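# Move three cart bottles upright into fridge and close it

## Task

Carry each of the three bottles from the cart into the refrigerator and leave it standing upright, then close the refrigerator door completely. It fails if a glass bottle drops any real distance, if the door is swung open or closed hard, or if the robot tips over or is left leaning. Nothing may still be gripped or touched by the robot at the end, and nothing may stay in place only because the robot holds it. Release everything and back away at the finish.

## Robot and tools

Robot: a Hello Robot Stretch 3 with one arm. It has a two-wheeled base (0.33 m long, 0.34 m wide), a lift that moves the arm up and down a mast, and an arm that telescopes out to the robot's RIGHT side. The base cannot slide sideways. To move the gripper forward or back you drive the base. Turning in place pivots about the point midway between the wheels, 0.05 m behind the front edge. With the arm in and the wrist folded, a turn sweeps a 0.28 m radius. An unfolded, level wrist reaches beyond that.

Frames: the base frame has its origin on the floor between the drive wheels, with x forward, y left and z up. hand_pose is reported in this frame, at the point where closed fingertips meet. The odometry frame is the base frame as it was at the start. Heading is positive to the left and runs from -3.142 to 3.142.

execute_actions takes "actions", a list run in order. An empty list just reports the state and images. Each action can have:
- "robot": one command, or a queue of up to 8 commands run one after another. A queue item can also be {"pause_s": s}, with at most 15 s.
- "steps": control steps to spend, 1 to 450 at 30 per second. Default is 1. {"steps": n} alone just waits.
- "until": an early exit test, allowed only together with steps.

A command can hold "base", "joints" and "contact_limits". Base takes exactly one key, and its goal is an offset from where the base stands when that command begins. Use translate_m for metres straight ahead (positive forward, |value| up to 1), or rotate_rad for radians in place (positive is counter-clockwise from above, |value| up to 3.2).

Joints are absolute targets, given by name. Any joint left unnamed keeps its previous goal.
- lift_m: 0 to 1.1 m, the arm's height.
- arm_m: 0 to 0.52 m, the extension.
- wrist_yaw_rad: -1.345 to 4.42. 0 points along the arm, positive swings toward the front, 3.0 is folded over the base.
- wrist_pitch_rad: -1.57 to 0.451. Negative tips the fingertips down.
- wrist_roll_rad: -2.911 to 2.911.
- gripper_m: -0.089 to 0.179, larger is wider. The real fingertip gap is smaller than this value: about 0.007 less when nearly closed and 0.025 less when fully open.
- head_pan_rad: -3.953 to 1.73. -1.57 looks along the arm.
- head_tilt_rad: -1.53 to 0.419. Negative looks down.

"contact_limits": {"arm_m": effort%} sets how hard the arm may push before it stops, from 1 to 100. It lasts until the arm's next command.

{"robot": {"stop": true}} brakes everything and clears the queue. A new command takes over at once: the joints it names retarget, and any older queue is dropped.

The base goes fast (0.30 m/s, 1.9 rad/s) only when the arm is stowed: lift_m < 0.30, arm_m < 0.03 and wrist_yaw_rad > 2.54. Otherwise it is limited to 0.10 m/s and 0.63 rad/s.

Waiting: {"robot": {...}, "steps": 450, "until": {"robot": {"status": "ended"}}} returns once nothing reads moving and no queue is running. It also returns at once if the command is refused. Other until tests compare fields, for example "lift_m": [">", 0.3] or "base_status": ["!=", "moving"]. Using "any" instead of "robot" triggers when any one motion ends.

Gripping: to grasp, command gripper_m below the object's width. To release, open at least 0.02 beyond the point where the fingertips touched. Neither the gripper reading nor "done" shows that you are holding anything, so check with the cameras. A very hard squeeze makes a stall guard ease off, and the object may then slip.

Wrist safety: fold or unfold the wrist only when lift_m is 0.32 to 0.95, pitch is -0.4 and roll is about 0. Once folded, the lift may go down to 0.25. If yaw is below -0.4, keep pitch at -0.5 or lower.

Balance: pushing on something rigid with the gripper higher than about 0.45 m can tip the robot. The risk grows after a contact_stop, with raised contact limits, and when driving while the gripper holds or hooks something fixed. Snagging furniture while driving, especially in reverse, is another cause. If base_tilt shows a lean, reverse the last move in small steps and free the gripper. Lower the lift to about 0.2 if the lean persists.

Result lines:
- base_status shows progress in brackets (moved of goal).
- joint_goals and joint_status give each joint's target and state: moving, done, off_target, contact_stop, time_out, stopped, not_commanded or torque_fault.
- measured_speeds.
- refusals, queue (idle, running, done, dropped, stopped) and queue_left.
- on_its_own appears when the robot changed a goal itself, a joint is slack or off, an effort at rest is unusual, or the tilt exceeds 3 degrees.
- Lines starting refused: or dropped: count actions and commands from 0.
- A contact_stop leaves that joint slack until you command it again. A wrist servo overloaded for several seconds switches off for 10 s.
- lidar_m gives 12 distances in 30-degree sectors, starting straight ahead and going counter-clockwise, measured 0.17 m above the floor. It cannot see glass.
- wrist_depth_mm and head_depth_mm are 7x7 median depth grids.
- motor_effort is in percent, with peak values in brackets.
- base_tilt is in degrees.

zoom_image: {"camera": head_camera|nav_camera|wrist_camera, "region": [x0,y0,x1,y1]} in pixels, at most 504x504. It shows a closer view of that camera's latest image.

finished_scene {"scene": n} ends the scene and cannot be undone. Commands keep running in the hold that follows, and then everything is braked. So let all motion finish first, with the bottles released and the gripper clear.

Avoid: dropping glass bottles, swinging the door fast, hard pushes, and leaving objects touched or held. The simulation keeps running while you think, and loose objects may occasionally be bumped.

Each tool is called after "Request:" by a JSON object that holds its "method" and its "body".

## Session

Request:
{"method": "execute_actions", "body": {"actions": [{"robot":{"joints":{"head_tilt_rad":-0.5}},"steps":90,"until":{"robot":{"status":"ended"}}}]}}

Scene clock: 0.87 s.
robot.base_odometry: x=+0.000 y=+0.000 heading=+0.000 (m, m, rad; robot's odometry frame)
robot.turned_by_wheels: +0.000 (rad since the last result)
robot.turned_by_imu: +0.000 (rad since the last result)
robot.base_tilt: forward=+1.2 right=+0.1 (deg)
robot.lidar_m: 2.08 2.45 1.35 1.69 1.68 1.19 1.14 1.20 1.61 1.11 1.20 1.69
robot.head_depth_mm: 2036 2202 2288 2331 1928 1532 1278 / 1741 2151 2362 2376 1936 1526 1269 / 2107 2279 2461 2336 1900 1526 1272 / 2152 2361 2607 2546 1898 1502 1254 / 2163 2362 2611 2519 1882 1484 1250 / 2156 2313 2536 2473 1865 1486 1242 / 2137 2348 2570 2472 1852 1492 1233
robot.base_status: not_commanded
robot.joint_positions: lift_m=+0.553 arm_m=-0.001 wrist_yaw_rad=+3.115 wrist_pitch_rad=-0.410 wrist_roll_rad=-0.010 gripper_m=+0.037 head_pan_rad=+0.010 head_tilt_rad=-0.494
robot.joint_goals: lift_m=+0.553 arm_m=-0.001 wrist_yaw_rad=+3.115 wrist_pitch_rad=-0.410 wrist_roll_rad=-0.010 gripper_m=+0.037 head_pan_rad=+0.010 head_tilt_rad=-0.500
robot.joint_status: lift_m=not_commanded arm_m=not_commanded wrist_yaw_rad=not_commanded wrist_pitch_rad=not_commanded wrist_roll_rad=not_commanded gripper_m=not_commanded head_pan_rad=not_commanded head_tilt_rad=done
robot.measured_speeds: translate_m=+0.000 rotate_rad=+0.000 lift_m=+0.000 arm_m=+0.000 wrist_yaw_rad=+0.000 wrist_pitch_rad=+0.000 wrist_roll_rad=+0.000 head_pan_rad=+0.000 head_tilt_rad=+0.000
robot: refusals=0 queue=done queue_left=0
robot.motor_effort: left_wheel=+0(0) right_wheel=+0(0) lift_m=+35(35) arm_m=+1(0) wrist_yaw_rad=+0(0) wrist_pitch_rad=+7(7) wrist_roll_rad=+0(0) gripper_m=+1(1) head_pan_rad=+1(0) head_tilt_rad=-3(30) (%)
robot.hand_pose: x=-0.0153 y=+0.0815 z=+0.5672 quat_wxyz=(+0.153, +0.690, +0.136, +0.694) (m; robot's base frame)
robot.wrist_depth_mm: - - - - - - - / - - - - - - - / - - - - - - - / - - - - - - - / - - - - - - - / 846 861 879 852 - 850 878 / 725 747 741 744 726 746 748
pictures: head_camera (sideways: a quarter turn clockwise sets it upright), nav_camera (sideways: a quarter turn counterclockwise sets it upright), wrist_camera
Images, in order (width x height): head_camera 896x504, nav_camera 672x504, wrist_camera 644x364.

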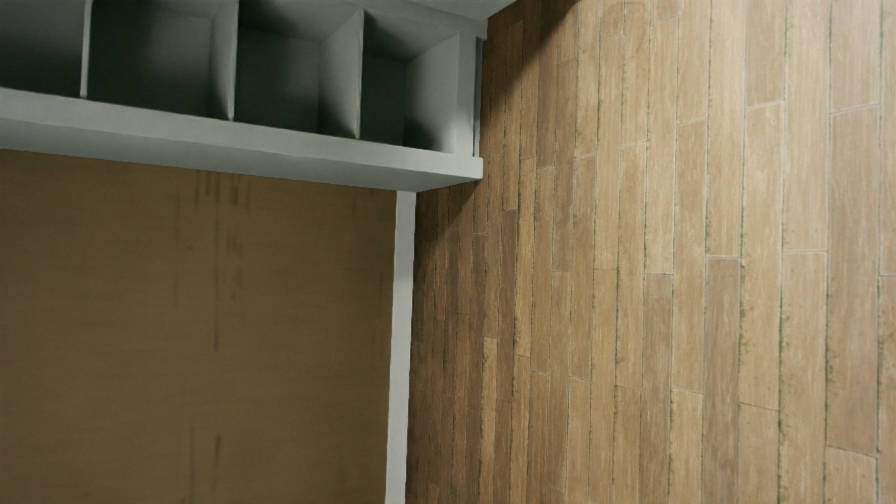

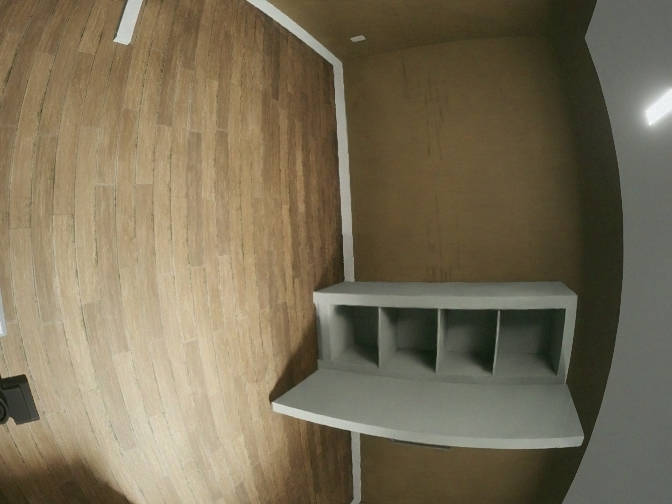

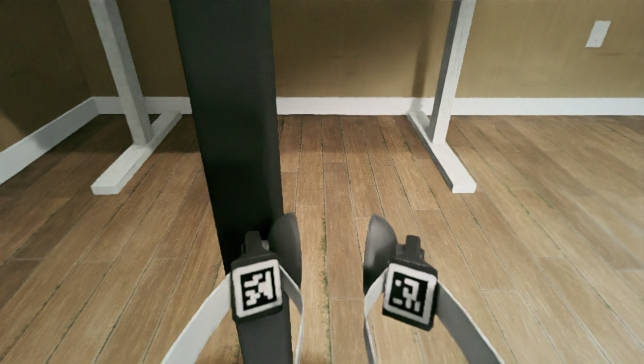

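Request:
{"method": "execute_actions", "body": {"actions": [{"robot":{"joints":{"head_pan_rad":-1.4}},"steps":90,"until":{"robot":{"status":"ended"}}}]}}

Scene clock: 5.73 s.
robot.base_odometry: x=+0.000 y=+0.000 heading=+0.000 (m, m, rad; robot's odometry frame)
robot.turned_by_wheels: +0.000 (rad since the last result)
robot.turned_by_imu: +0.001 (rad since the last result)
robot.base_tilt: forward=+1.2 right=+0.1 (deg)
robot.lidar_m: 2.08 2.46 1.35 1.70 1.68 1.19 1.14 1.20 1.62 1.11 1.21 1.69
robot.head_depth_mm: 2464 2681 2862 2281 1939 1541 1279 / 2513 2711 1485 1517 1390 1482 1263 / 2515 2779 1200 1572 1571 1483 1263 / 2541 2793 1530 1560 1621 1502 1253 / 2586 2876 2994 1559 1665 1496 1248 / 2662 2896 3103 2480 1863 1486 1242 / 2645 2948 3226 2458 1838 1496 1235
robot.base_status: not_commanded
robot.joint_positions: lift_m=+0.553 arm_m=-0.001 wrist_yaw_rad=+3.115 wrist_pitch_rad=-0.410 wrist_roll_rad=-0.010 gripper_m=+0.037 head_pan_rad=-1.393 head_tilt_rad=-0.494
robot.joint_goals: lift_m=+0.553 arm_m=-0.001 wrist_yaw_rad=+3.115 wrist_pitch_rad=-0.410 wrist_roll_rad=-0.010 gripper_m=+0.037 head_pan_rad=-1.400 head_tilt_rad=-0.500
robot.joint_status: lift_m=not_commanded arm_m=not_commanded wrist_yaw_rad=not_commanded wrist_pitch_rad=not_commanded wrist_roll_rad=not_commanded gripper_m=not_commanded head_pan_rad=done head_tilt_rad=done
robot.measured_speeds: translate_m=+0.000 rotate_rad=+0.000 lift_m=+0.000 arm_m=+0.000 wrist_yaw_rad=+0.000 wrist_pitch_rad=+0.000 wrist_roll_rad=+0.000 head_pan_rad=+0.000 head_tilt_rad=+0.000
robot: refusals=0 queue=done queue_left=0
robot.motor_effort: left_wheel=+0(0) right_wheel=+0(0) lift_m=+35(35) arm_m=+1(0) wrist_yaw_rad=-1(1) wrist_pitch_rad=+7(7) wrist_roll_rad=+0(0) gripper_m=+0(0) head_pan_rad=-2(36) head_tilt_rad=-4(4) (%)
robot.hand_pose: x=-0.0153 y=+0.0815 z=+0.5672 quat_wxyz=(+0.153, +0.690, +0.136, +0.694) (m; robot's base frame)
robot.wrist_depth_mm: - - - - - - - / - - - - - - - / - - - - - - - / - - - - - - - / - - - - - - - / 848 849 861 849 - 863 856 / 736 740 734 730 737 736 743
pictures: head_camera (sideways: a quarter turn clockwise sets it upright), nav_camera (sideways: a quarter turn counterclockwise sets it upright), wrist_camera
Images, in order (width x height): head_camera 896x504, nav_camera 672x504, wrist_camera 644x364.

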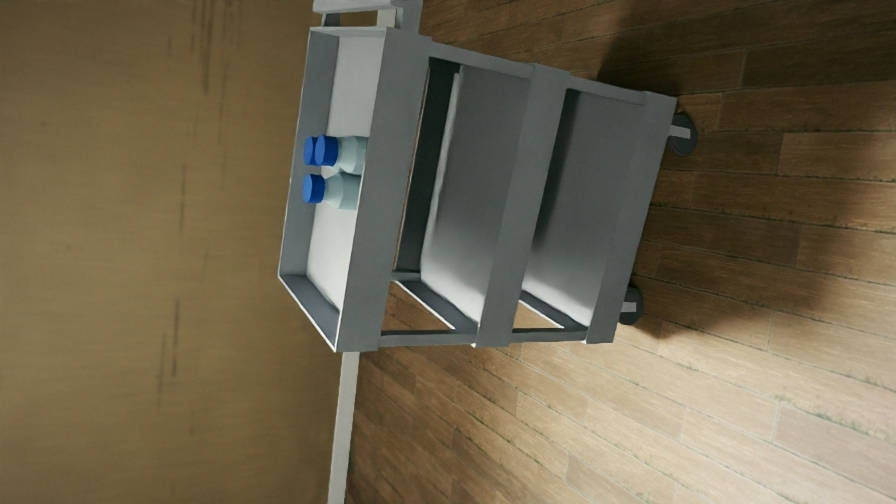

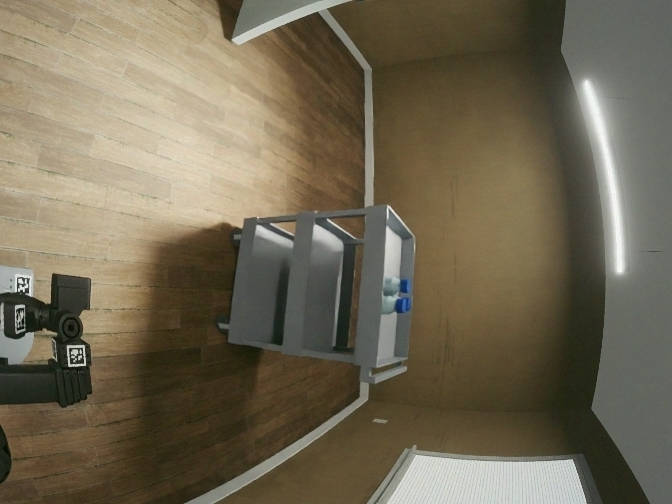

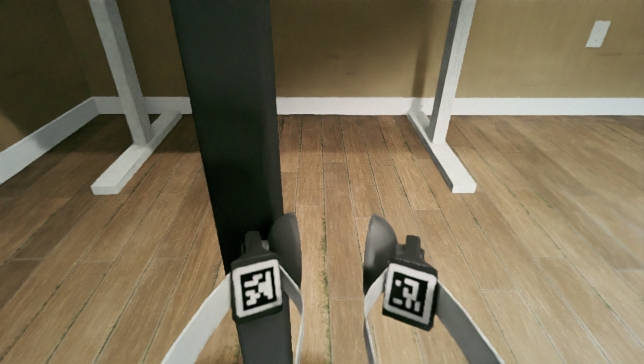

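Request:
{"method": "execute_actions", "body": {"actions": [{"robot":[{"base":{"rotate_rad":-1.16},"joints":{"lift_m":0.7}},{"base":{"translate_m":0.63},"joints":{"lift_m":0.94,"wrist_yaw_rad":0,"wrist_pitch_rad":-0.4,"wrist_roll_rad":0,"gripper_m":0.11,"head_pan_rad":-1.57,"head_tilt_rad":-0.6}},{"base":{"rotate_rad":0.96},"joints":{"arm_m":0.12}}],"steps":450,"until":{"robot":{"status":"ended"}}}]}}

Scene clock: 24.10 s.
robot.base_odometry: x=+0.252 y=-0.578 heading=-0.200 (m, m, rad; robot's odometry frame)
robot.turned_by_wheels: -0.200 (rad since the last result)
robot.turned_by_imu: -0.194 (rad since the last result)
robot.base_tilt: forward=+1.2 right=+0.1 (deg)
robot.lidar_m: 1.22 1.80 2.56 1.86 2.08 1.56 1.40 1.41 0.61 0.57 0.58 2.67
robot.head_depth_mm: 2234 2409 2302 - - 1325 1214 / 2194 2469 1092 - - 1167 1158 / 2159 2391 1082 - - 1180 1146 / 2110 2335 1069 848 - 1154 1146 / 2078 2264 1056 877 1020 964 1138 / 2021 2236 1049 838 1009 957 1122 / 2000 2215 2458 821 809 1351 1173
robot.base_status: done (rotate_rad +0.9599 of +0.9600)
robot.joint_positions: lift_m=+0.940 arm_m=+0.120 wrist_yaw_rad=+0.002 wrist_pitch_rad=-0.415 wrist_roll_rad=-0.004 gripper_m=+0.110 head_pan_rad=-1.563 head_tilt_rad=-0.593
robot.joint_goals: lift_m=+0.940 arm_m=+0.120 wrist_yaw_rad=+0.000 wrist_pitch_rad=-0.400 wrist_roll_rad=+0.000 gripper_m=+0.110 head_pan_rad=-1.570 head_tilt_rad=-0.600
robot.joint_status: lift_m=done arm_m=done wrist_yaw_rad=done wrist_pitch_rad=done wrist_roll_rad=done gripper_m=done head_pan_rad=done head_tilt_rad=done
robot.measured_speeds: translate_m=+0.000 rotate_rad=+0.000 lift_m=+0.000 arm_m=+0.000 wrist_yaw_rad=+0.000 wrist_pitch_rad=+0.000 wrist_roll_rad=+0.000 head_pan_rad=+0.000 head_tilt_rad=+0.000
robot: refusals=0 queue=done queue_left=0
robot.motor_effort: left_wheel=-2(7) right_wheel=+2(5) lift_m=+40(43) arm_m=+3(4) wrist_yaw_rad=-2(3) wrist_pitch_rad=+7(6) wrist_roll_rad=+1(3) gripper_m=+1(89) head_pan_rad=-2(16) head_tilt_rad=-3(15) (%)
robot.hand_pose: x=-0.0211 y=-0.4895 z=+0.9532 quat_wxyz=(+0.694, +0.147, -0.690, -0.145) (m; robot's base frame)
robot.wrist_depth_mm: - - - - - - - / - - - - - - - / - 652 668 665 338 596 - / - 464 507 469 320 468 434 / 370 412 410 350 320 417 404 / 292 294 302 307 312 314 321 / - 611 625 642 637 629 403
pictures: head_camera (sideways: a quarter turn clockwise sets it upright), nav_camera (sideways: a quarter turn counterclockwise sets it upright), wrist_camera
Images, in order (width x height): head_camera 896x504, nav_camera 672x504, wrist_camera 644x364.

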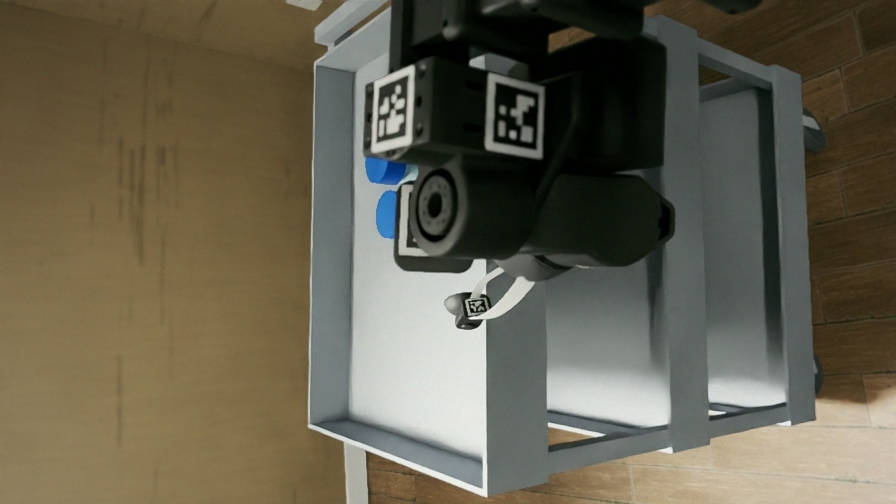

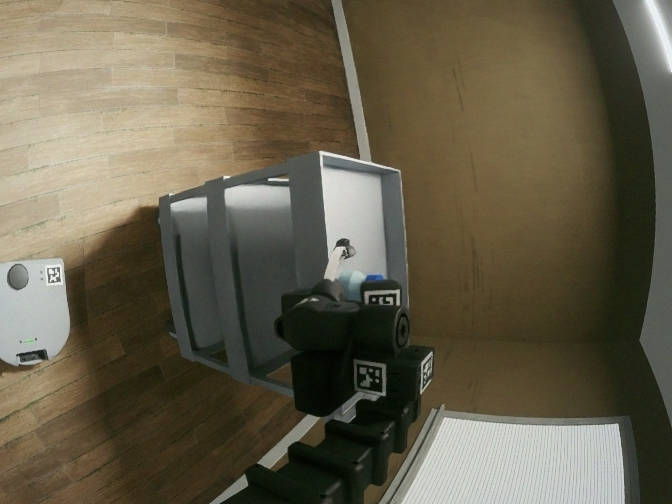

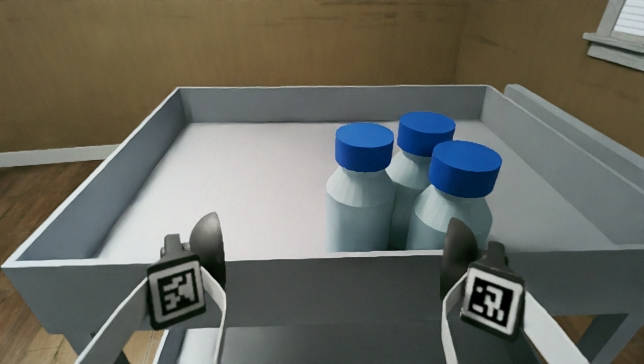

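Request:
{"method": "execute_actions", "body": {"actions": [{"robot":[{"base":{"translate_m":-0.108},"joints":{"wrist_pitch_rad":-0.75,"lift_m":0.99,"gripper_m":0.1}},{"joints":{"arm_m":0.29}}],"steps":450,"until":{"robot":{"status":"ended"}}}]}}

Scene clock: 34.30 s.
robot.base_odometry: x=+0.146 y=-0.556 heading=-0.200 (m, m, rad; robot's odometry frame)
robot.turned_by_wheels: +0.000 (rad since the last result)
robot.turned_by_imu: +0.001 (rad since the last result)
robot.base_tilt: forward=+1.1 right=+0.2 (deg)
robot.lidar_m: 1.32 1.91 2.54 1.85 2.01 1.44 1.30 1.30 0.61 0.58 0.59 2.79
robot.head_depth_mm: 2169 2253 - 759 1684 1424 1209 / 2203 2381 1031 833 1008 1316 1199 / 2165 2342 - 827 1033 1164 1146 / 2121 2379 1796 698 1025 1153 1147 / 2058 2318 1069 713 1018 1147 1138 / 2050 2261 1060 836 1016 1141 1137 / 2004 2209 1051 829 992 948 1126
robot.base_status: done (translate_m -0.1080 of -0.1080)
robot.joint_positions: lift_m=+0.990 arm_m=+0.290 wrist_yaw_rad=+0.002 wrist_pitch_rad=-0.760 wrist_roll_rad=-0.003 gripper_m=+0.100 head_pan_rad=-1.563 head_tilt_rad=-0.593
robot.joint_goals: lift_m=+0.990 arm_m=+0.290 wrist_yaw_rad=+0.000 wrist_pitch_rad=-0.750 wrist_roll_rad=+0.000 gripper_m=+0.100 head_pan_rad=-1.570 head_tilt_rad=-0.600
robot.joint_status: lift_m=done arm_m=done wrist_yaw_rad=done wrist_pitch_rad=done wrist_roll_rad=done gripper_m=done head_pan_rad=done head_tilt_rad=done
robot.measured_speeds: translate_m=+0.000 rotate_rad=+0.000 lift_m=+0.000 arm_m=+0.000 wrist_yaw_rad=+0.000 wrist_pitch_rad=+0.000 wrist_roll_rad=+0.000 head_pan_rad=+0.000 head_tilt_rad=+0.000
robot: refusals=0 queue=done queue_left=0
robot.motor_effort: left_wheel=-2(9) right_wheel=+1(2) lift_m=+41(41) arm_m=+5(4) wrist_yaw_rad=-3(1) wrist_pitch_rad=+5(5) wrist_roll_rad=+1(1) gripper_m=+0(49) head_pan_rad=-2(3) head_tilt_rad=-4(4) (%)
robot.hand_pose: x=-0.0213 y=-0.6038 z=+0.9345 quat_wxyz=(+0.658, +0.263, -0.655, -0.262) (m; robot's base frame)
robot.wrist_depth_mm: 488 505 515 526 523 455 - / 467 476 472 480 478 416 - / 416 412 406 218 416 391 329 / 370 362 199 207 365 366 300 / 328 331 233 173 321 331 288 / 300 302 287 198 295 303 290 / 277 235 249 229 245 261 245
pictures: head_camera (sideways: a quarter turn clockwise sets it upright), nav_camera (sideways: a quarter turn counterclockwise sets it upright), wrist_camera
Images, in order (width x height): head_camera 896x504, nav_camera 672x504, wrist_camera 644x364.

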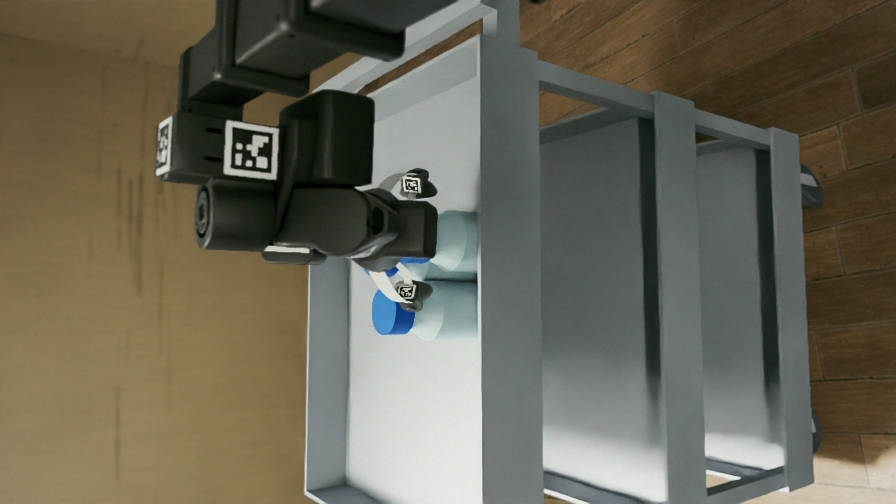

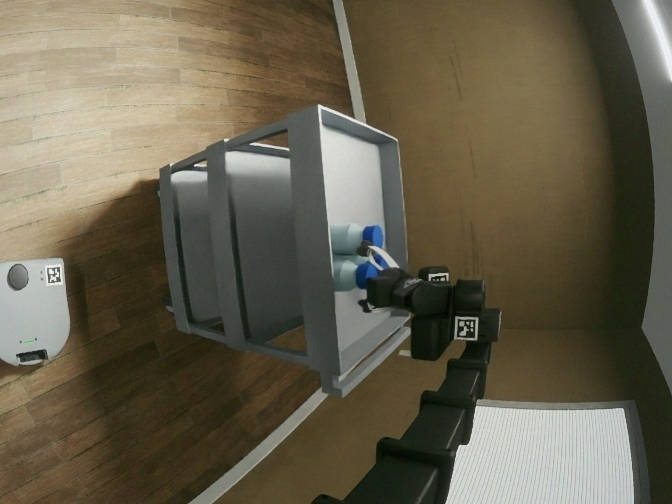

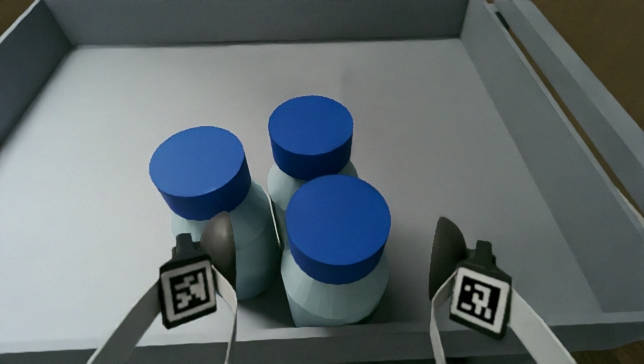

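Request:
{"method": "execute_actions", "body": {"actions": [{"robot":[{"base":{"translate_m":-0.004},"joints":{"arm_m":0.315,"gripper_m":0.085}},{"joints":{"lift_m":0.955}}],"steps":450,"until":{"robot":{"status":"ended"}}}]}}

Scene clock: 46.27 s.
robot.base_odometry: x=+0.142 y=-0.555 heading=-0.200 (m, m, rad; robot's odometry frame)
robot.turned_by_wheels: +0.000 (rad since the last result)
robot.turned_by_imu: +0.001 (rad since the last result)
robot.base_tilt: forward=+1.1 right=+0.0 (deg)
robot.lidar_m: 1.33 1.91 2.54 1.85 2.00 1.44 1.29 1.30 0.62 0.58 0.59 2.79
robot.head_depth_mm: 2175 2265 - - 1674 1426 1207 / 2225 2447 - 834 1013 1320 1200 / 2166 2392 - 825 1037 1157 1149 / 2119 2352 1078 693 1023 1154 1145 / 2090 2294 1067 710 1018 1150 1136 / 2062 2270 1061 836 1015 1144 1134 / 2010 2220 1048 829 1000 951 1131
robot.base_status: done (translate_m -0.0040 of -0.0040)
robot.joint_positions: lift_m=+0.955 arm_m=+0.315 wrist_yaw_rad=+0.002 wrist_pitch_rad=-0.760 wrist_roll_rad=-0.003 gripper_m=+0.085 head_pan_rad=-1.563 head_tilt_rad=-0.593
robot.joint_goals: lift_m=+0.955 arm_m=+0.315 wrist_yaw_rad=+0.000 wrist_pitch_rad=-0.750 wrist_roll_rad=+0.000 gripper_m=+0.085 head_pan_rad=-1.570 head_tilt_rad=-0.600
robot.joint_status: lift_m=done arm_m=done wrist_yaw_rad=done wrist_pitch_rad=done wrist_roll_rad=done gripper_m=done head_pan_rad=done head_tilt_rad=done
robot.measured_speeds: translate_m=+0.000 rotate_rad=+0.000 lift_m=+0.000 arm_m=+0.000 wrist_yaw_rad=+0.000 wrist_pitch_rad=+0.000 wrist_roll_rad=+0.000 head_pan_rad=+0.000 head_tilt_rad=+0.000
robot: refusals=0 queue=done queue_left=0
robot.motor_effort: left_wheel=-2(7) right_wheel=+1(1) lift_m=+28(41) arm_m=+4(4) wrist_yaw_rad=-3(2) wrist_pitch_rad=+5(5) wrist_roll_rad=+1(1) gripper_m=+1(64) head_pan_rad=-3(2) head_tilt_rad=-4(4) (%)
robot.hand_pose: x=-0.0213 y=-0.6288 z=+0.8999 quat_wxyz=(+0.658, +0.263, -0.655, -0.262) (m; robot's base frame)
robot.wrist_depth_mm: 463 465 479 473 478 417 - / 420 420 422 406 420 394 320 / 365 164 180 169 368 359 290 / 323 149 191 146 325 322 279 / 293 180 177 130 285 291 279 / 265 264 230 123 168 265 260 / 243 241 242 157 238 241 241
pictures: head_camera (sideways: a quarter turn clockwise sets it upright), nav_camera (sideways: a quarter turn counterclockwise sets it upright), wrist_camera
Images, in order (width x height): head_camera 896x504, nav_camera 672x504, wrist_camera 644x364.

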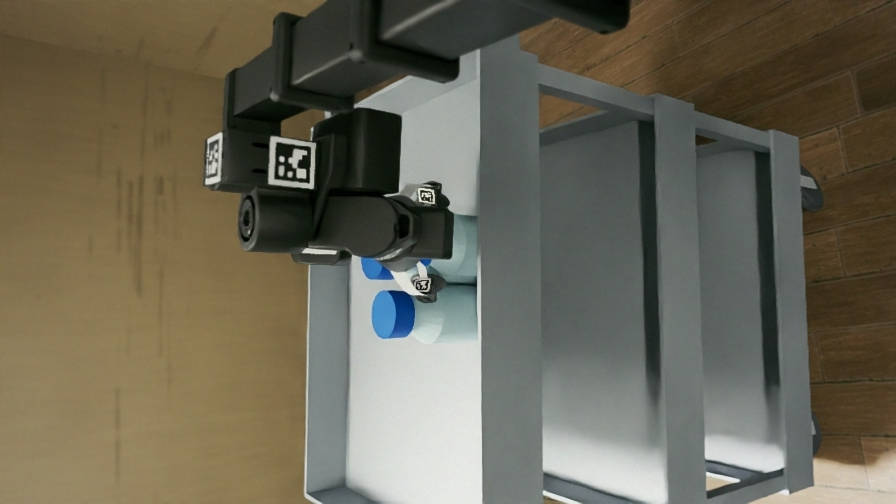

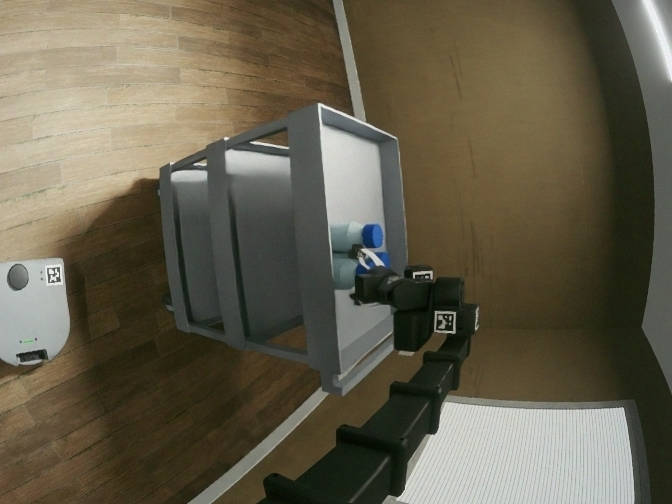

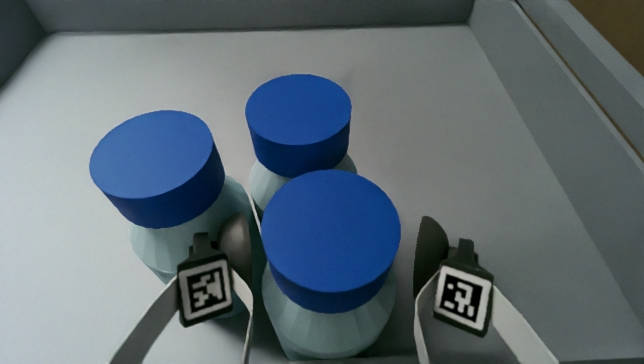

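Request:
{"method": "execute_actions", "body": {"actions": [{"robot":[{"joints":{"wrist_pitch_rad":-0.4,"arm_m":0.2}},{"joints":{"lift_m":0.885}},{"joints":{"arm_m":0.258}},{"joints":{"gripper_m":0.005}},{"joints":{"lift_m":1.0}}],"steps":450,"until":{"robot":{"status":"ended"}}}]}}

Scene clock: 62.13 s.
robot.base_odometry: x=+0.142 y=-0.555 heading=-0.200 (m, m, rad; robot's odometry frame)
robot.turned_by_wheels: +0.000 (rad since the last result)
robot.turned_by_imu: +0.003 (rad since the last result)
robot.base_tilt: forward=+1.2 right=+0.2 (deg)
robot.lidar_m: 1.33 1.91 2.54 1.85 2.00 1.44 1.30 1.30 0.62 0.58 0.59 2.80
robot.head_depth_mm: 2187 2202 2437 762 1693 1423 1221 / 2222 2408 - 836 1016 1319 1196 / 2156 2323 - 859 1030 1161 1151 / 2128 2326 2498 700 1026 1162 1140 / 2071 2316 1064 713 1024 1150 1141 / 2055 2261 1063 838 1012 1139 1129 / 2004 2216 1048 826 999 948 1129
robot.base_status: done (translate_m -0.0040 of -0.0040)
robot.joint_positions: lift_m=+1.000 arm_m=+0.258 wrist_yaw_rad=+0.001 wrist_pitch_rad=-0.448 wrist_roll_rad=-0.003 gripper_m=+0.006 head_pan_rad=-1.563 head_tilt_rad=-0.593
robot.joint_goals: lift_m=+1.000 arm_m=+0.258 wrist_yaw_rad=+0.000 wrist_pitch_rad=-0.400 wrist_roll_rad=+0.000 gripper_m=+0.005 head_pan_rad=-1.570 head_tilt_rad=-0.600
robot.joint_status: lift_m=done arm_m=done wrist_yaw_rad=done wrist_pitch_rad=done wrist_roll_rad=done gripper_m=done head_pan_rad=done head_tilt_rad=done
robot.measured_speeds: translate_m=+0.000 rotate_rad=+0.000 lift_m=+0.000 arm_m=+0.000 wrist_yaw_rad=+0.000 wrist_pitch_rad=+0.000 wrist_roll_rad=+0.000 head_pan_rad=+0.000 head_tilt_rad=+0.000
robot: refusals=0 queue=done queue_left=0
robot.motor_effort: left_wheel=-2(2) right_wheel=+1(3) lift_m=+44(52) arm_m=+0(4) wrist_yaw_rad=-1(2) wrist_pitch_rad=+24(31) wrist_roll_rad=+1(1) gripper_m=-21(99) head_pan_rad=-2(2) head_tilt_rad=-4(4) (%)
robot.hand_pose: x=-0.0212 y=-0.6234 z=+1.0056 quat_wxyz=(+0.691, +0.158, -0.688, -0.157) (m; robot's base frame)
robot.wrist_depth_mm: - - - - - - - / - - - - - - - / - - - 609 613 - - / 534 578 577 152 556 510 - / 462 477 492 130 461 442 - / 405 407 - 149 160 388 331 / 351 353 243 152 338 345 305
pictures: head_camera (sideways: a quarter turn clockwise sets it upright), nav_camera (sideways: a quarter turn counterclockwise sets it upright), wrist_camera
Images, in order (width x height): head_camera 896x504, nav_camera 672x504, wrist_camera 644x364.

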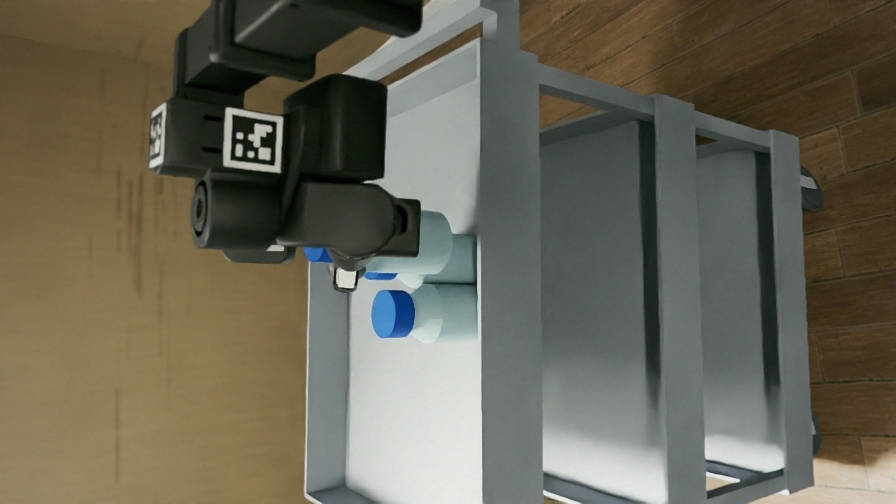

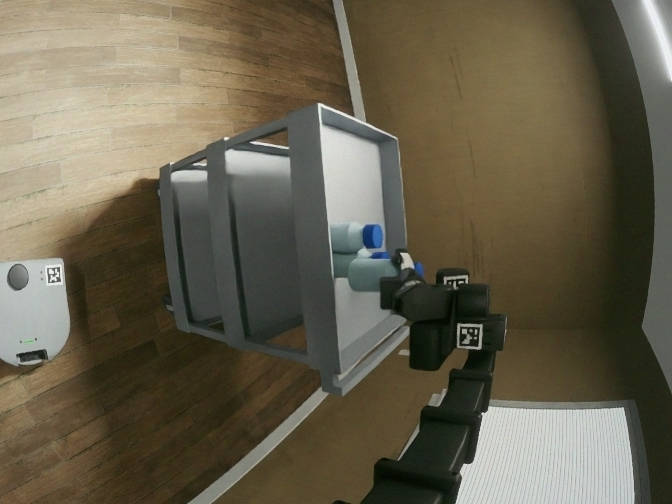

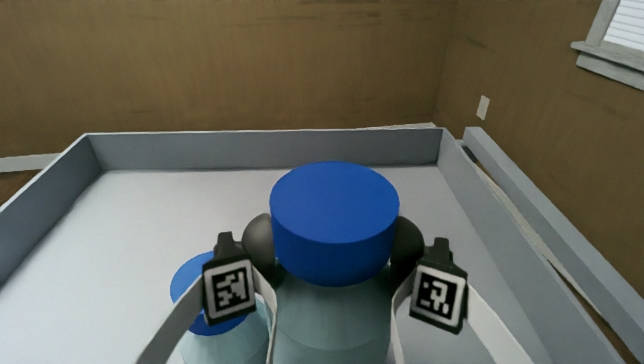

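Request:
{"method": "execute_actions", "body": {"actions": [{"robot":[{"joints":{"arm_m":0.1,"lift_m":1.06}},{"base":{"rotate_rad":0.32}},{"base":{"translate_m":1.0},"joints":{"arm_m":0,"wrist_yaw_rad":1.0,"head_tilt_rad":-0.45}},{"base":{"translate_m":0.32}},{"base":{"rotate_rad":1.2},"joints":{"wrist_yaw_rad":0}}],"steps":450,"until":{"robot":{"status":"ended"}}},{"steps":450,"until":{"robot":{"status":"ended"}}}]}}

Scene clock: 93.87 s.
robot.base_odometry: x=+1.452 y=-0.397 heading=+1.320 (m, m, rad; robot's odometry frame)
robot.turned_by_wheels: +1.520 (rad since the last result)
robot.turned_by_imu: +1.550 (rad since the last result)
robot.base_tilt: forward=+1.2 right=+0.1 (deg)
robot.lidar_m: 2.12 1.92 1.94 2.58 1.48 1.32 0.53 0.53 0.61 0.60 0.60 1.34
robot.head_depth_mm: 739 780 826 - - - - / 882 950 966 - - - - / 882 974 1055 - - - - / 859 951 1030 - - - 1130 / 830 925 1006 786 1185 959 1148 / 803 882 950 628 704 777 902 / 453 492 536 607 1257 1424 1265
robot.base_status: done (rotate_rad +1.1999 of +1.2000)
robot.joint_positions: lift_m=+1.060 arm_m=+0.000 wrist_yaw_rad=+0.003 wrist_pitch_rad=-0.448 wrist_roll_rad=-0.003 gripper_m=+0.006 head_pan_rad=-1.563 head_tilt_rad=-0.458
robot.joint_goals: lift_m=+1.060 arm_m=+0.000 wrist_yaw_rad=+0.000 wrist_pitch_rad=-0.400 wrist_roll_rad=+0.000 gripper_m=+0.005 head_pan_rad=-1.570 head_tilt_rad=-0.450
robot.joint_status: lift_m=done arm_m=done wrist_yaw_rad=done wrist_pitch_rad=done wrist_roll_rad=done gripper_m=done head_pan_rad=done head_tilt_rad=done
robot.measured_speeds: translate_m=+0.000 rotate_rad=+0.000 lift_m=+0.000 arm_m=+0.000 wrist_yaw_rad=+0.000 wrist_pitch_rad=+0.000 wrist_roll_rad=+0.000 head_pan_rad=+0.000 head_tilt_rad=+0.000
robot: refusals=0 queue=done queue_left=0
robot.motor_effort: left_wheel=-2(7) right_wheel=+2(5) lift_m=+45(44) arm_m=-4(5) wrist_yaw_rad=-2(6) wrist_pitch_rad=+23(24) wrist_roll_rad=+1(1) gripper_m=-21(21) head_pan_rad=-2(3) head_tilt_rad=+3(16) (%)
robot.hand_pose: x=-0.0209 y=-0.3658 z=+1.0658 quat_wxyz=(+0.691, +0.158, -0.688, -0.156) (m; robot's base frame)
robot.wrist_depth_mm: 748 310 720 751 759 521 425 / 811 334 753 800 769 540 444 / 852 369 560 596 590 533 446 / 943 418 457 152 717 575 461 / - - 463 130 738 631 468 / - - - 148 160 663 481 / - - 614 152 854 639 492
pictures: head_camera (sideways: a quarter turn clockwise sets it upright), nav_camera (sideways: a quarter turn counterclockwise sets it upright), wrist_camera
Images, in order (width x height): head_camera 896x504, nav_camera 672x504, wrist_camera 644x364.

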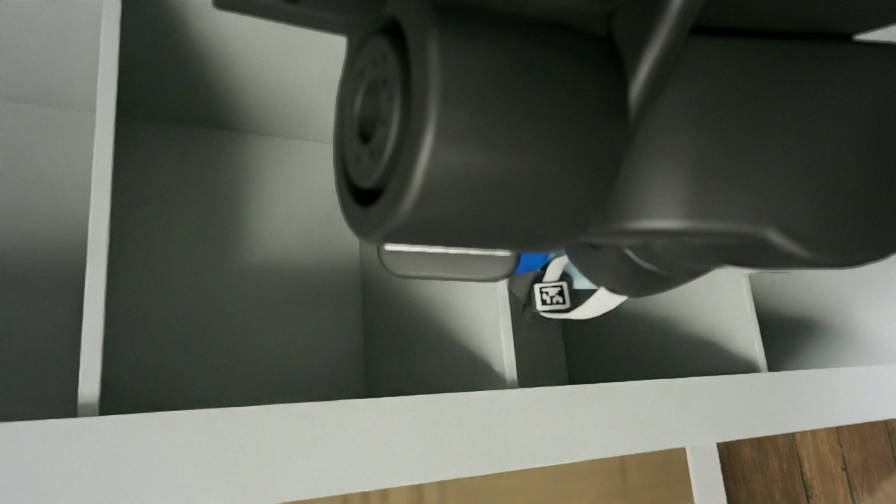

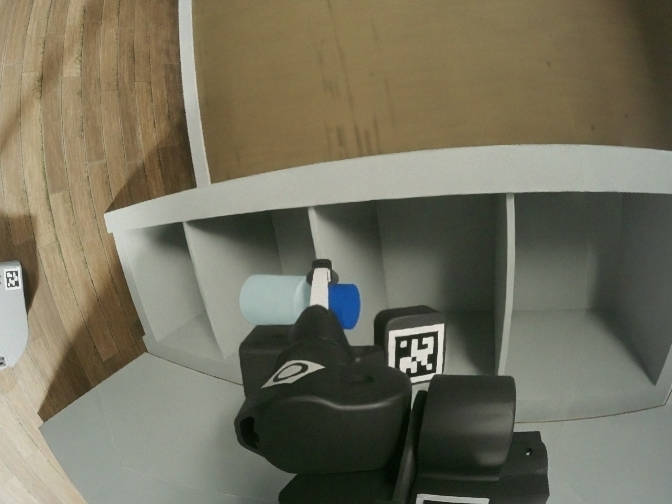

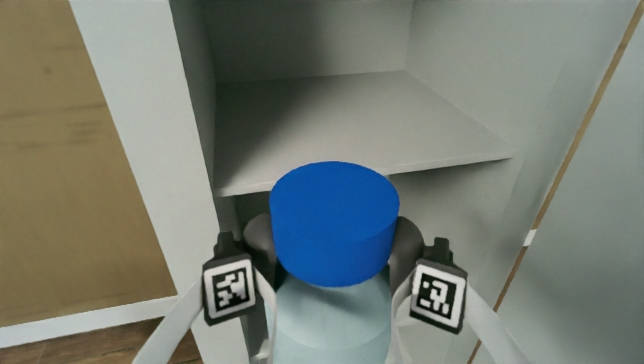

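Request:
{"method": "execute_actions", "body": {"actions": [{"robot":[{"base":{"rotate_rad":-0.09},"joints":{"arm_m":0.48}},{"joints":{"lift_m":1.032}}],"steps":450,"until":{"robot":{"status":"ended"}}}]}}

Scene clock: 103.20 s.
robot.base_odometry: x=+1.452 y=-0.397 heading=+1.230 (m, m, rad; robot's odometry frame)
robot.turned_by_wheels: -0.090 (rad since the last result)
robot.turned_by_imu: -0.089 (rad since the last result)
robot.base_tilt: forward=+1.1 right=+0.0 (deg)
robot.lidar_m: 2.01 2.11 1.92 2.59 1.68 1.32 2.66 0.53 0.59 0.84 0.60 1.28
robot.head_depth_mm: 645 673 - 783 837 861 905 / 757 795 856 838 927 1002 1102 / 897 960 1027 901 1129 1053 1171 / 885 969 1017 838 1208 1012 1155 / 850 941 1020 788 1195 974 1150 / 826 907 981 776 1159 934 1096 / 801 857 557 601 656 738 911
robot.base_status: done (rotate_rad -0.0899 of -0.0900)
robot.joint_positions: lift_m=+1.032 arm_m=+0.480 wrist_yaw_rad=+0.002 wrist_pitch_rad=-0.448 wrist_roll_rad=-0.003 gripper_m=+0.006 head_pan_rad=-1.563 head_tilt_rad=-0.458
robot.joint_goals: lift_m=+1.032 arm_m=+0.480 wrist_yaw_rad=+0.000 wrist_pitch_rad=-0.400 wrist_roll_rad=+0.000 gripper_m=+0.005 head_pan_rad=-1.570 head_tilt_rad=-0.450
robot.joint_status: lift_m=done arm_m=done wrist_yaw_rad=done wrist_pitch_rad=done wrist_roll_rad=done gripper_m=done head_pan_rad=done head_tilt_rad=done
robot.measured_speeds: translate_m=+0.000 rotate_rad=+0.000 lift_m=+0.000 arm_m=+0.000 wrist_yaw_rad=+0.000 wrist_pitch_rad=+0.000 wrist_roll_rad=+0.000 head_pan_rad=+0.000 head_tilt_rad=+0.000
robot: refusals=0 queue=done queue_left=0
robot.motor_effort: left_wheel=+2(5) right_wheel=-2(5) lift_m=+31(45) arm_m=+5(3) wrist_yaw_rad=-2(4) wrist_pitch_rad=+23(23) wrist_roll_rad=+1(1) gripper_m=-21(21) head_pan_rad=-2(2) head_tilt_rad=+2(3) (%)
robot.hand_pose: x=-0.0212 y=-0.8452 z=+1.0382 quat_wxyz=(+0.691, +0.158, -0.688, -0.156) (m; robot's base frame)
robot.wrist_depth_mm: 284 298 322 349 357 256 196 / 301 322 345 378 383 264 202 / 323 348 377 415 397 273 208 / 346 375 394 152 376 283 213 / 336 336 347 130 326 294 219 / 284 286 - 148 161 280 224 / 247 248 245 151 238 250 230
pictures: head_camera (sideways: a quarter turn clockwise sets it upright), nav_camera (sideways: a quarter turn counterclockwise sets it upright), wrist_camera
Images, in order (width x height): head_camera 896x504, nav_camera 672x504, wrist_camera 644x364.

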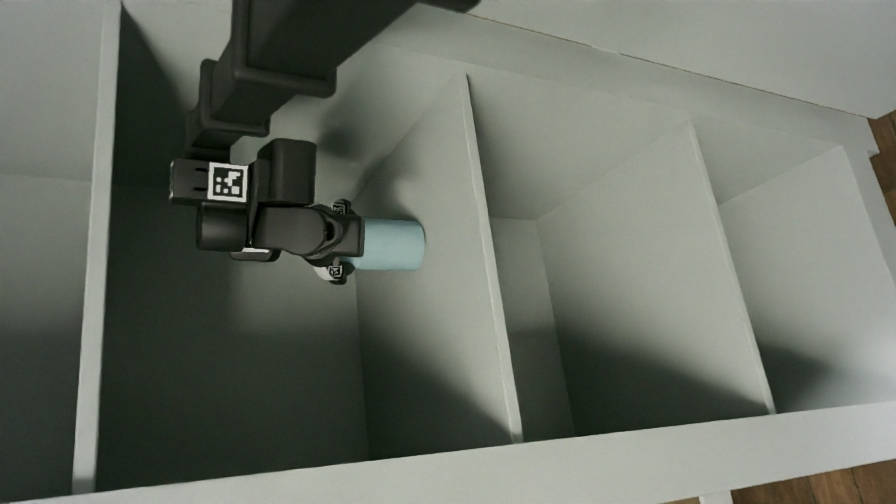

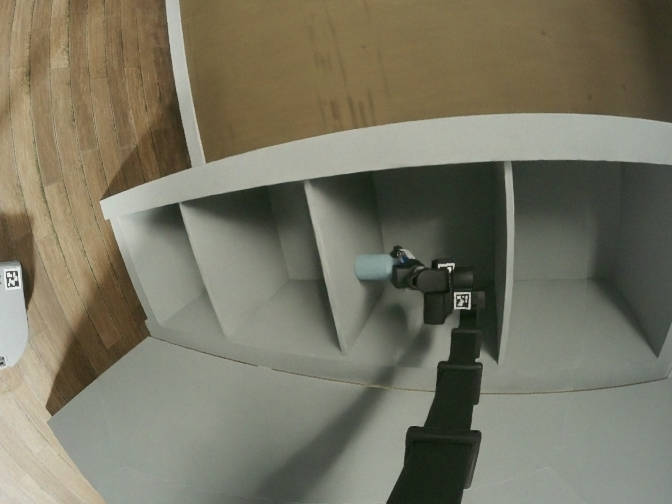

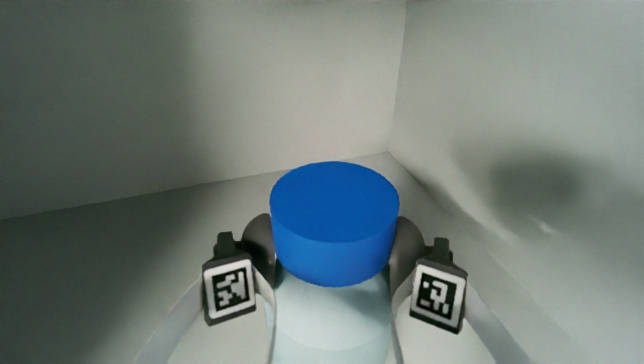

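Request:
{"method": "execute_actions", "body": {"actions": [{"robot":[{"joints":{"lift_m":1.017}},{"joints":{"gripper_m":0.085}},{"joints":{"arm_m":0.0}},{"base":{"rotate_rad":-1.11}},{"base":{"translate_m":-1.0},"joints":{"lift_m":0.885}},{"base":{"translate_m":-0.32}},{"base":{"rotate_rad":-0.32}},{"base":{"translate_m":0.078},"joints":{"arm_m":0.23}}],"steps":450,"until":{"robot":{"queue_left":["<",5]}}}]}}

Request:
{"method": "execute_actions", "body": {"actions": [{"steps":450,"until":{"robot":{"status":"ended"}}},{"steps":450,"until":{"robot":{"status":"ended"}}}]}}

Scene clock: 122.00 s.
robot.base_odometry: x=+1.452 y=-0.397 heading=+1.230 (m, m, rad; robot's odometry frame)
robot.turned_by_wheels: +0.000 (rad since the last result)
robot.turned_by_imu: +0.002 (rad since the last result)
robot.base_tilt: forward=+1.1 right=+0.1 (deg)
robot.lidar_m: 2.01 2.11 1.91 2.59 1.68 1.33 2.67 0.53 0.59 0.84 0.60 1.28
robot.head_depth_mm: 645 680 721 765 - - - / 757 800 834 833 - - - / 896 974 1023 854 - - - / 887 978 1034 830 - - - / 855 940 1019 791 1209 974 1147 / 826 907 985 780 1154 937 1097 / 798 862 559 602 658 742 910
robot.base_status: done (rotate_rad -0.0899 of -0.0900)
robot.joint_positions: lift_m=+1.017 arm_m=+0.000 wrist_yaw_rad=+0.002 wrist_pitch_rad=-0.415 wrist_roll_rad=-0.003 gripper_m=+0.085 head_pan_rad=-1.563 head_tilt_rad=-0.458
robot.joint_goals: lift_m=+1.017 arm_m=+0.000 wrist_yaw_rad=+0.000 wrist_pitch_rad=-0.400 wrist_roll_rad=+0.000 gripper_m=+0.085 head_pan_rad=-1.570 head_tilt_rad=-0.450
robot.joint_status: lift_m=done arm_m=done wrist_yaw_rad=done wrist_pitch_rad=done wrist_roll_rad=done gripper_m=done head_pan_rad=done head_tilt_rad=done
robot.measured_speeds: translate_m=+0.000 rotate_rad=+0.000 lift_m=+0.000 arm_m=+0.000 wrist_yaw_rad=+0.000 wrist_pitch_rad=+0.000 wrist_roll_rad=+0.000 head_pan_rad=+0.000 head_tilt_rad=+0.000
robot: refusals=0 queue=running queue_left=4
robot.motor_effort: left_wheel=+2(2) right_wheel=-2(2) lift_m=+27(31) arm_m=-3(4) wrist_yaw_rad=-1(2) wrist_pitch_rad=+7(23) wrist_roll_rad=+1(1) gripper_m=+0(89) head_pan_rad=-3(2) head_tilt_rad=+3(3) (%)
robot.hand_pose: x=-0.0212 y=-0.3701 z=+1.0306 quat_wxyz=(+0.693, +0.147, -0.690, -0.145) (m; robot's base frame)
robot.wrist_depth_mm: 292 465 717 757 638 458 387 / 309 407 729 664 659 492 394 / 345 362 540 539 569 519 412 / 871 385 730 - 741 561 417 / 972 422 971 939 815 569 425 / - 472 795 808 794 560 437 / - - 671 731 888 637 450
pictures: head_camera (sideways: a quarter turn clockwise sets it upright), nav_camera (sideways: a quarter turn counterclockwise sets it upright), wrist_camera
Images, in order (width x height): head_camera 896x504, nav_camera 672x504, wrist_camera 644x364.

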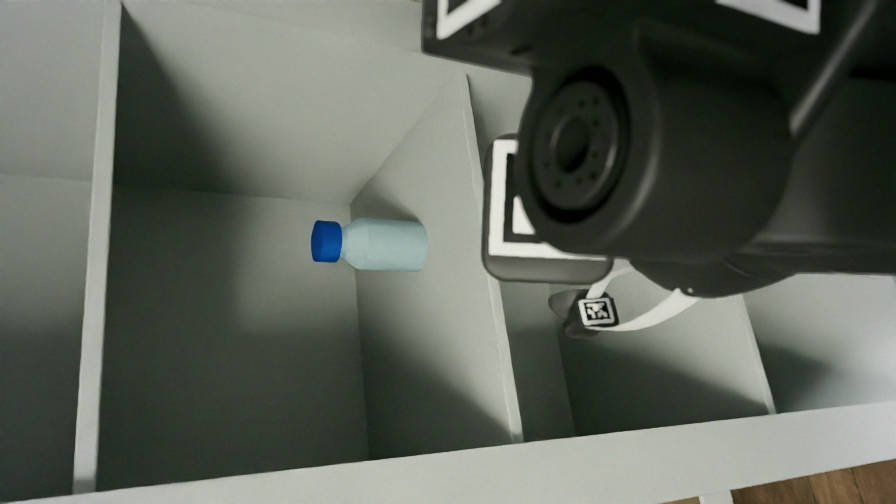

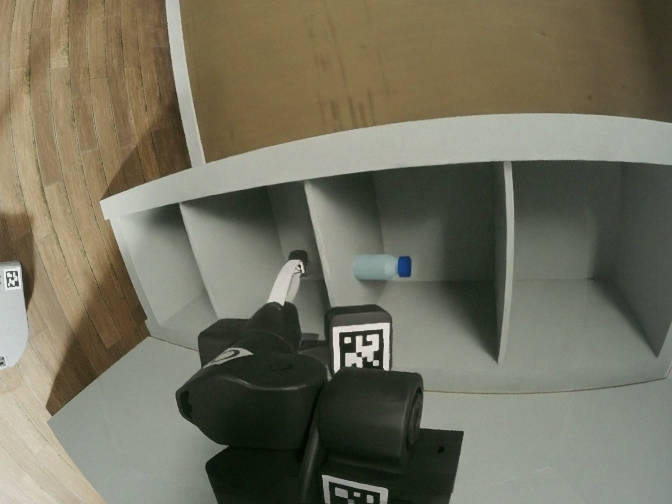

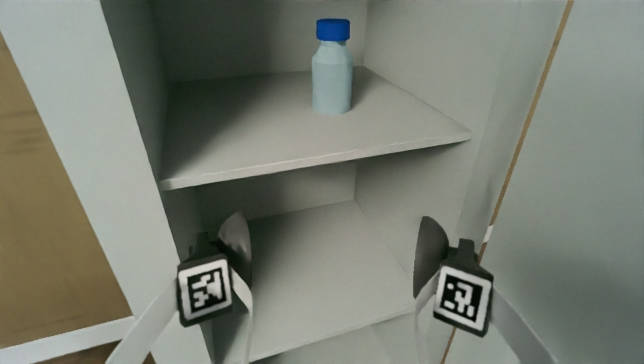

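Scene clock: 144.97 s.
robot.base_odometry: x=+0.218 y=-0.571 heading=-0.200 (m, m, rad; robot's odometry frame)
robot.turned_by_wheels: -1.430 (rad since the last result)
robot.turned_by_imu: -1.447 (rad since the last result)
robot.base_tilt: forward=+1.1 right=+0.1 (deg)
robot.lidar_m: 1.25 1.84 2.56 1.85 2.05 1.52 1.37 1.37 0.61 0.57 0.59 2.70
robot.head_depth_mm: 2221 2360 2386 984 783 - - / 2211 2424 2672 1086 - 977 1071 / 2182 2347 2576 1086 - 989 1082 / 2106 2291 2506 1070 - 972 1083 / 2086 2257 2465 1056 700 995 1052 / 2044 2204 2426 1044 693 978 1052 / 1980 2147 2355 1038 685 915 904
robot.base_status: done (translate_m +0.0780 of +0.0780)
robot.joint_positions: lift_m=+0.885 arm_m=+0.230 wrist_yaw_rad=+0.002 wrist_pitch_rad=-0.415 wrist_roll_rad=-0.003 gripper_m=+0.085 head_pan_rad=-1.563 head_tilt_rad=-0.458
robot.joint_goals: lift_m=+0.885 arm_m=+0.230 wrist_yaw_rad=+0.000 wrist_pitch_rad=-0.400 wrist_roll_rad=+0.000 gripper_m=+0.085 head_pan_rad=-1.570 head_tilt_rad=-0.450
robot.joint_status: lift_m=done arm_m=done wrist_yaw_rad=done wrist_pitch_rad=done wrist_roll_rad=done gripper_m=done head_pan_rad=done head_tilt_rad=done
robot.measured_speeds: translate_m=+0.000 rotate_rad=+0.000 lift_m=+0.000 arm_m=+0.000 wrist_yaw_rad=+0.000 wrist_pitch_rad=+0.000 wrist_roll_rad=+0.000 head_pan_rad=+0.000 head_tilt_rad=+0.000
robot: refusals=0 queue=done queue_left=0
robot.motor_effort: left_wheel=+2(7) right_wheel=-1(5) lift_m=+28(29) arm_m=+4(3) wrist_yaw_rad=-2(3) wrist_pitch_rad=+7(7) wrist_roll_rad=+1(1) gripper_m=+1(0) head_pan_rad=-3(2) head_tilt_rad=+3(3) (%)
robot.hand_pose: x=-0.0212 y=-0.5994 z=+0.8985 quat_wxyz=(+0.693, +0.147, -0.690, -0.145) (m; robot's base frame)
robot.wrist_depth_mm: - - - - - - - / - 559 558 576 560 580 - / 428 498 531 194 212 505 399 / 374 406 408 197 228 418 373 / 333 332 346 204 242 334 335 / 280 279 279 226 265 283 281 / 167 170 173 173 174 177 178
pictures: head_camera (sideways: a quarter turn clockwise sets it upright), nav_camera (sideways: a quarter turn counterclockwise sets it upright), wrist_camera
Images, in order (width x height): head_camera 896x504, nav_camera 672x504, wrist_camera 644x364.

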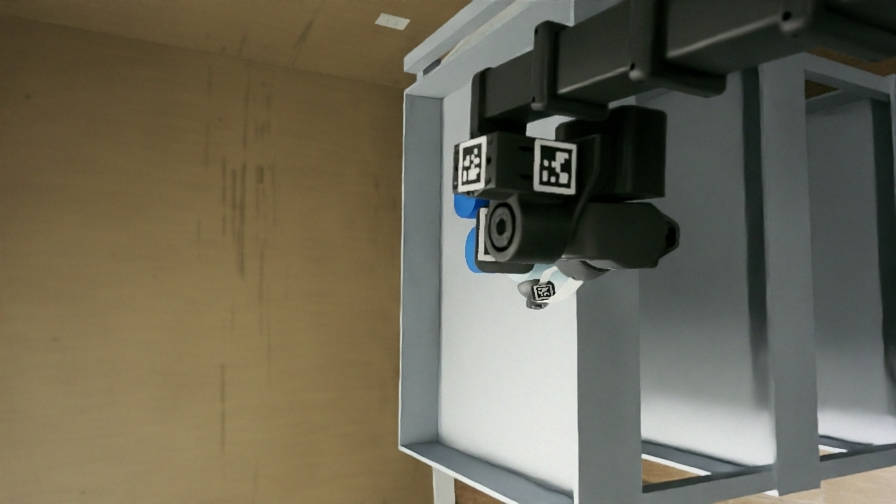

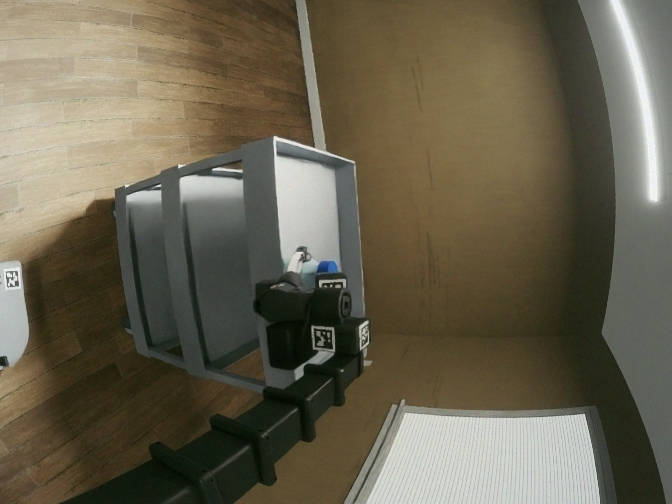

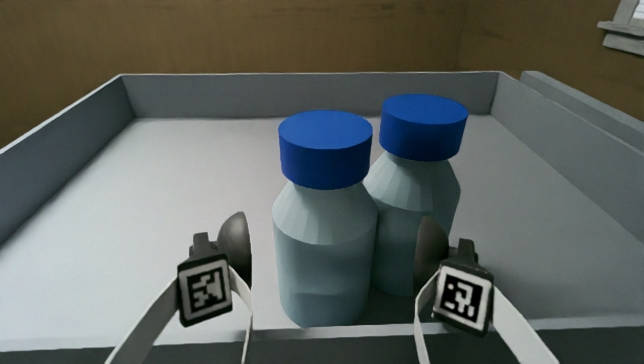

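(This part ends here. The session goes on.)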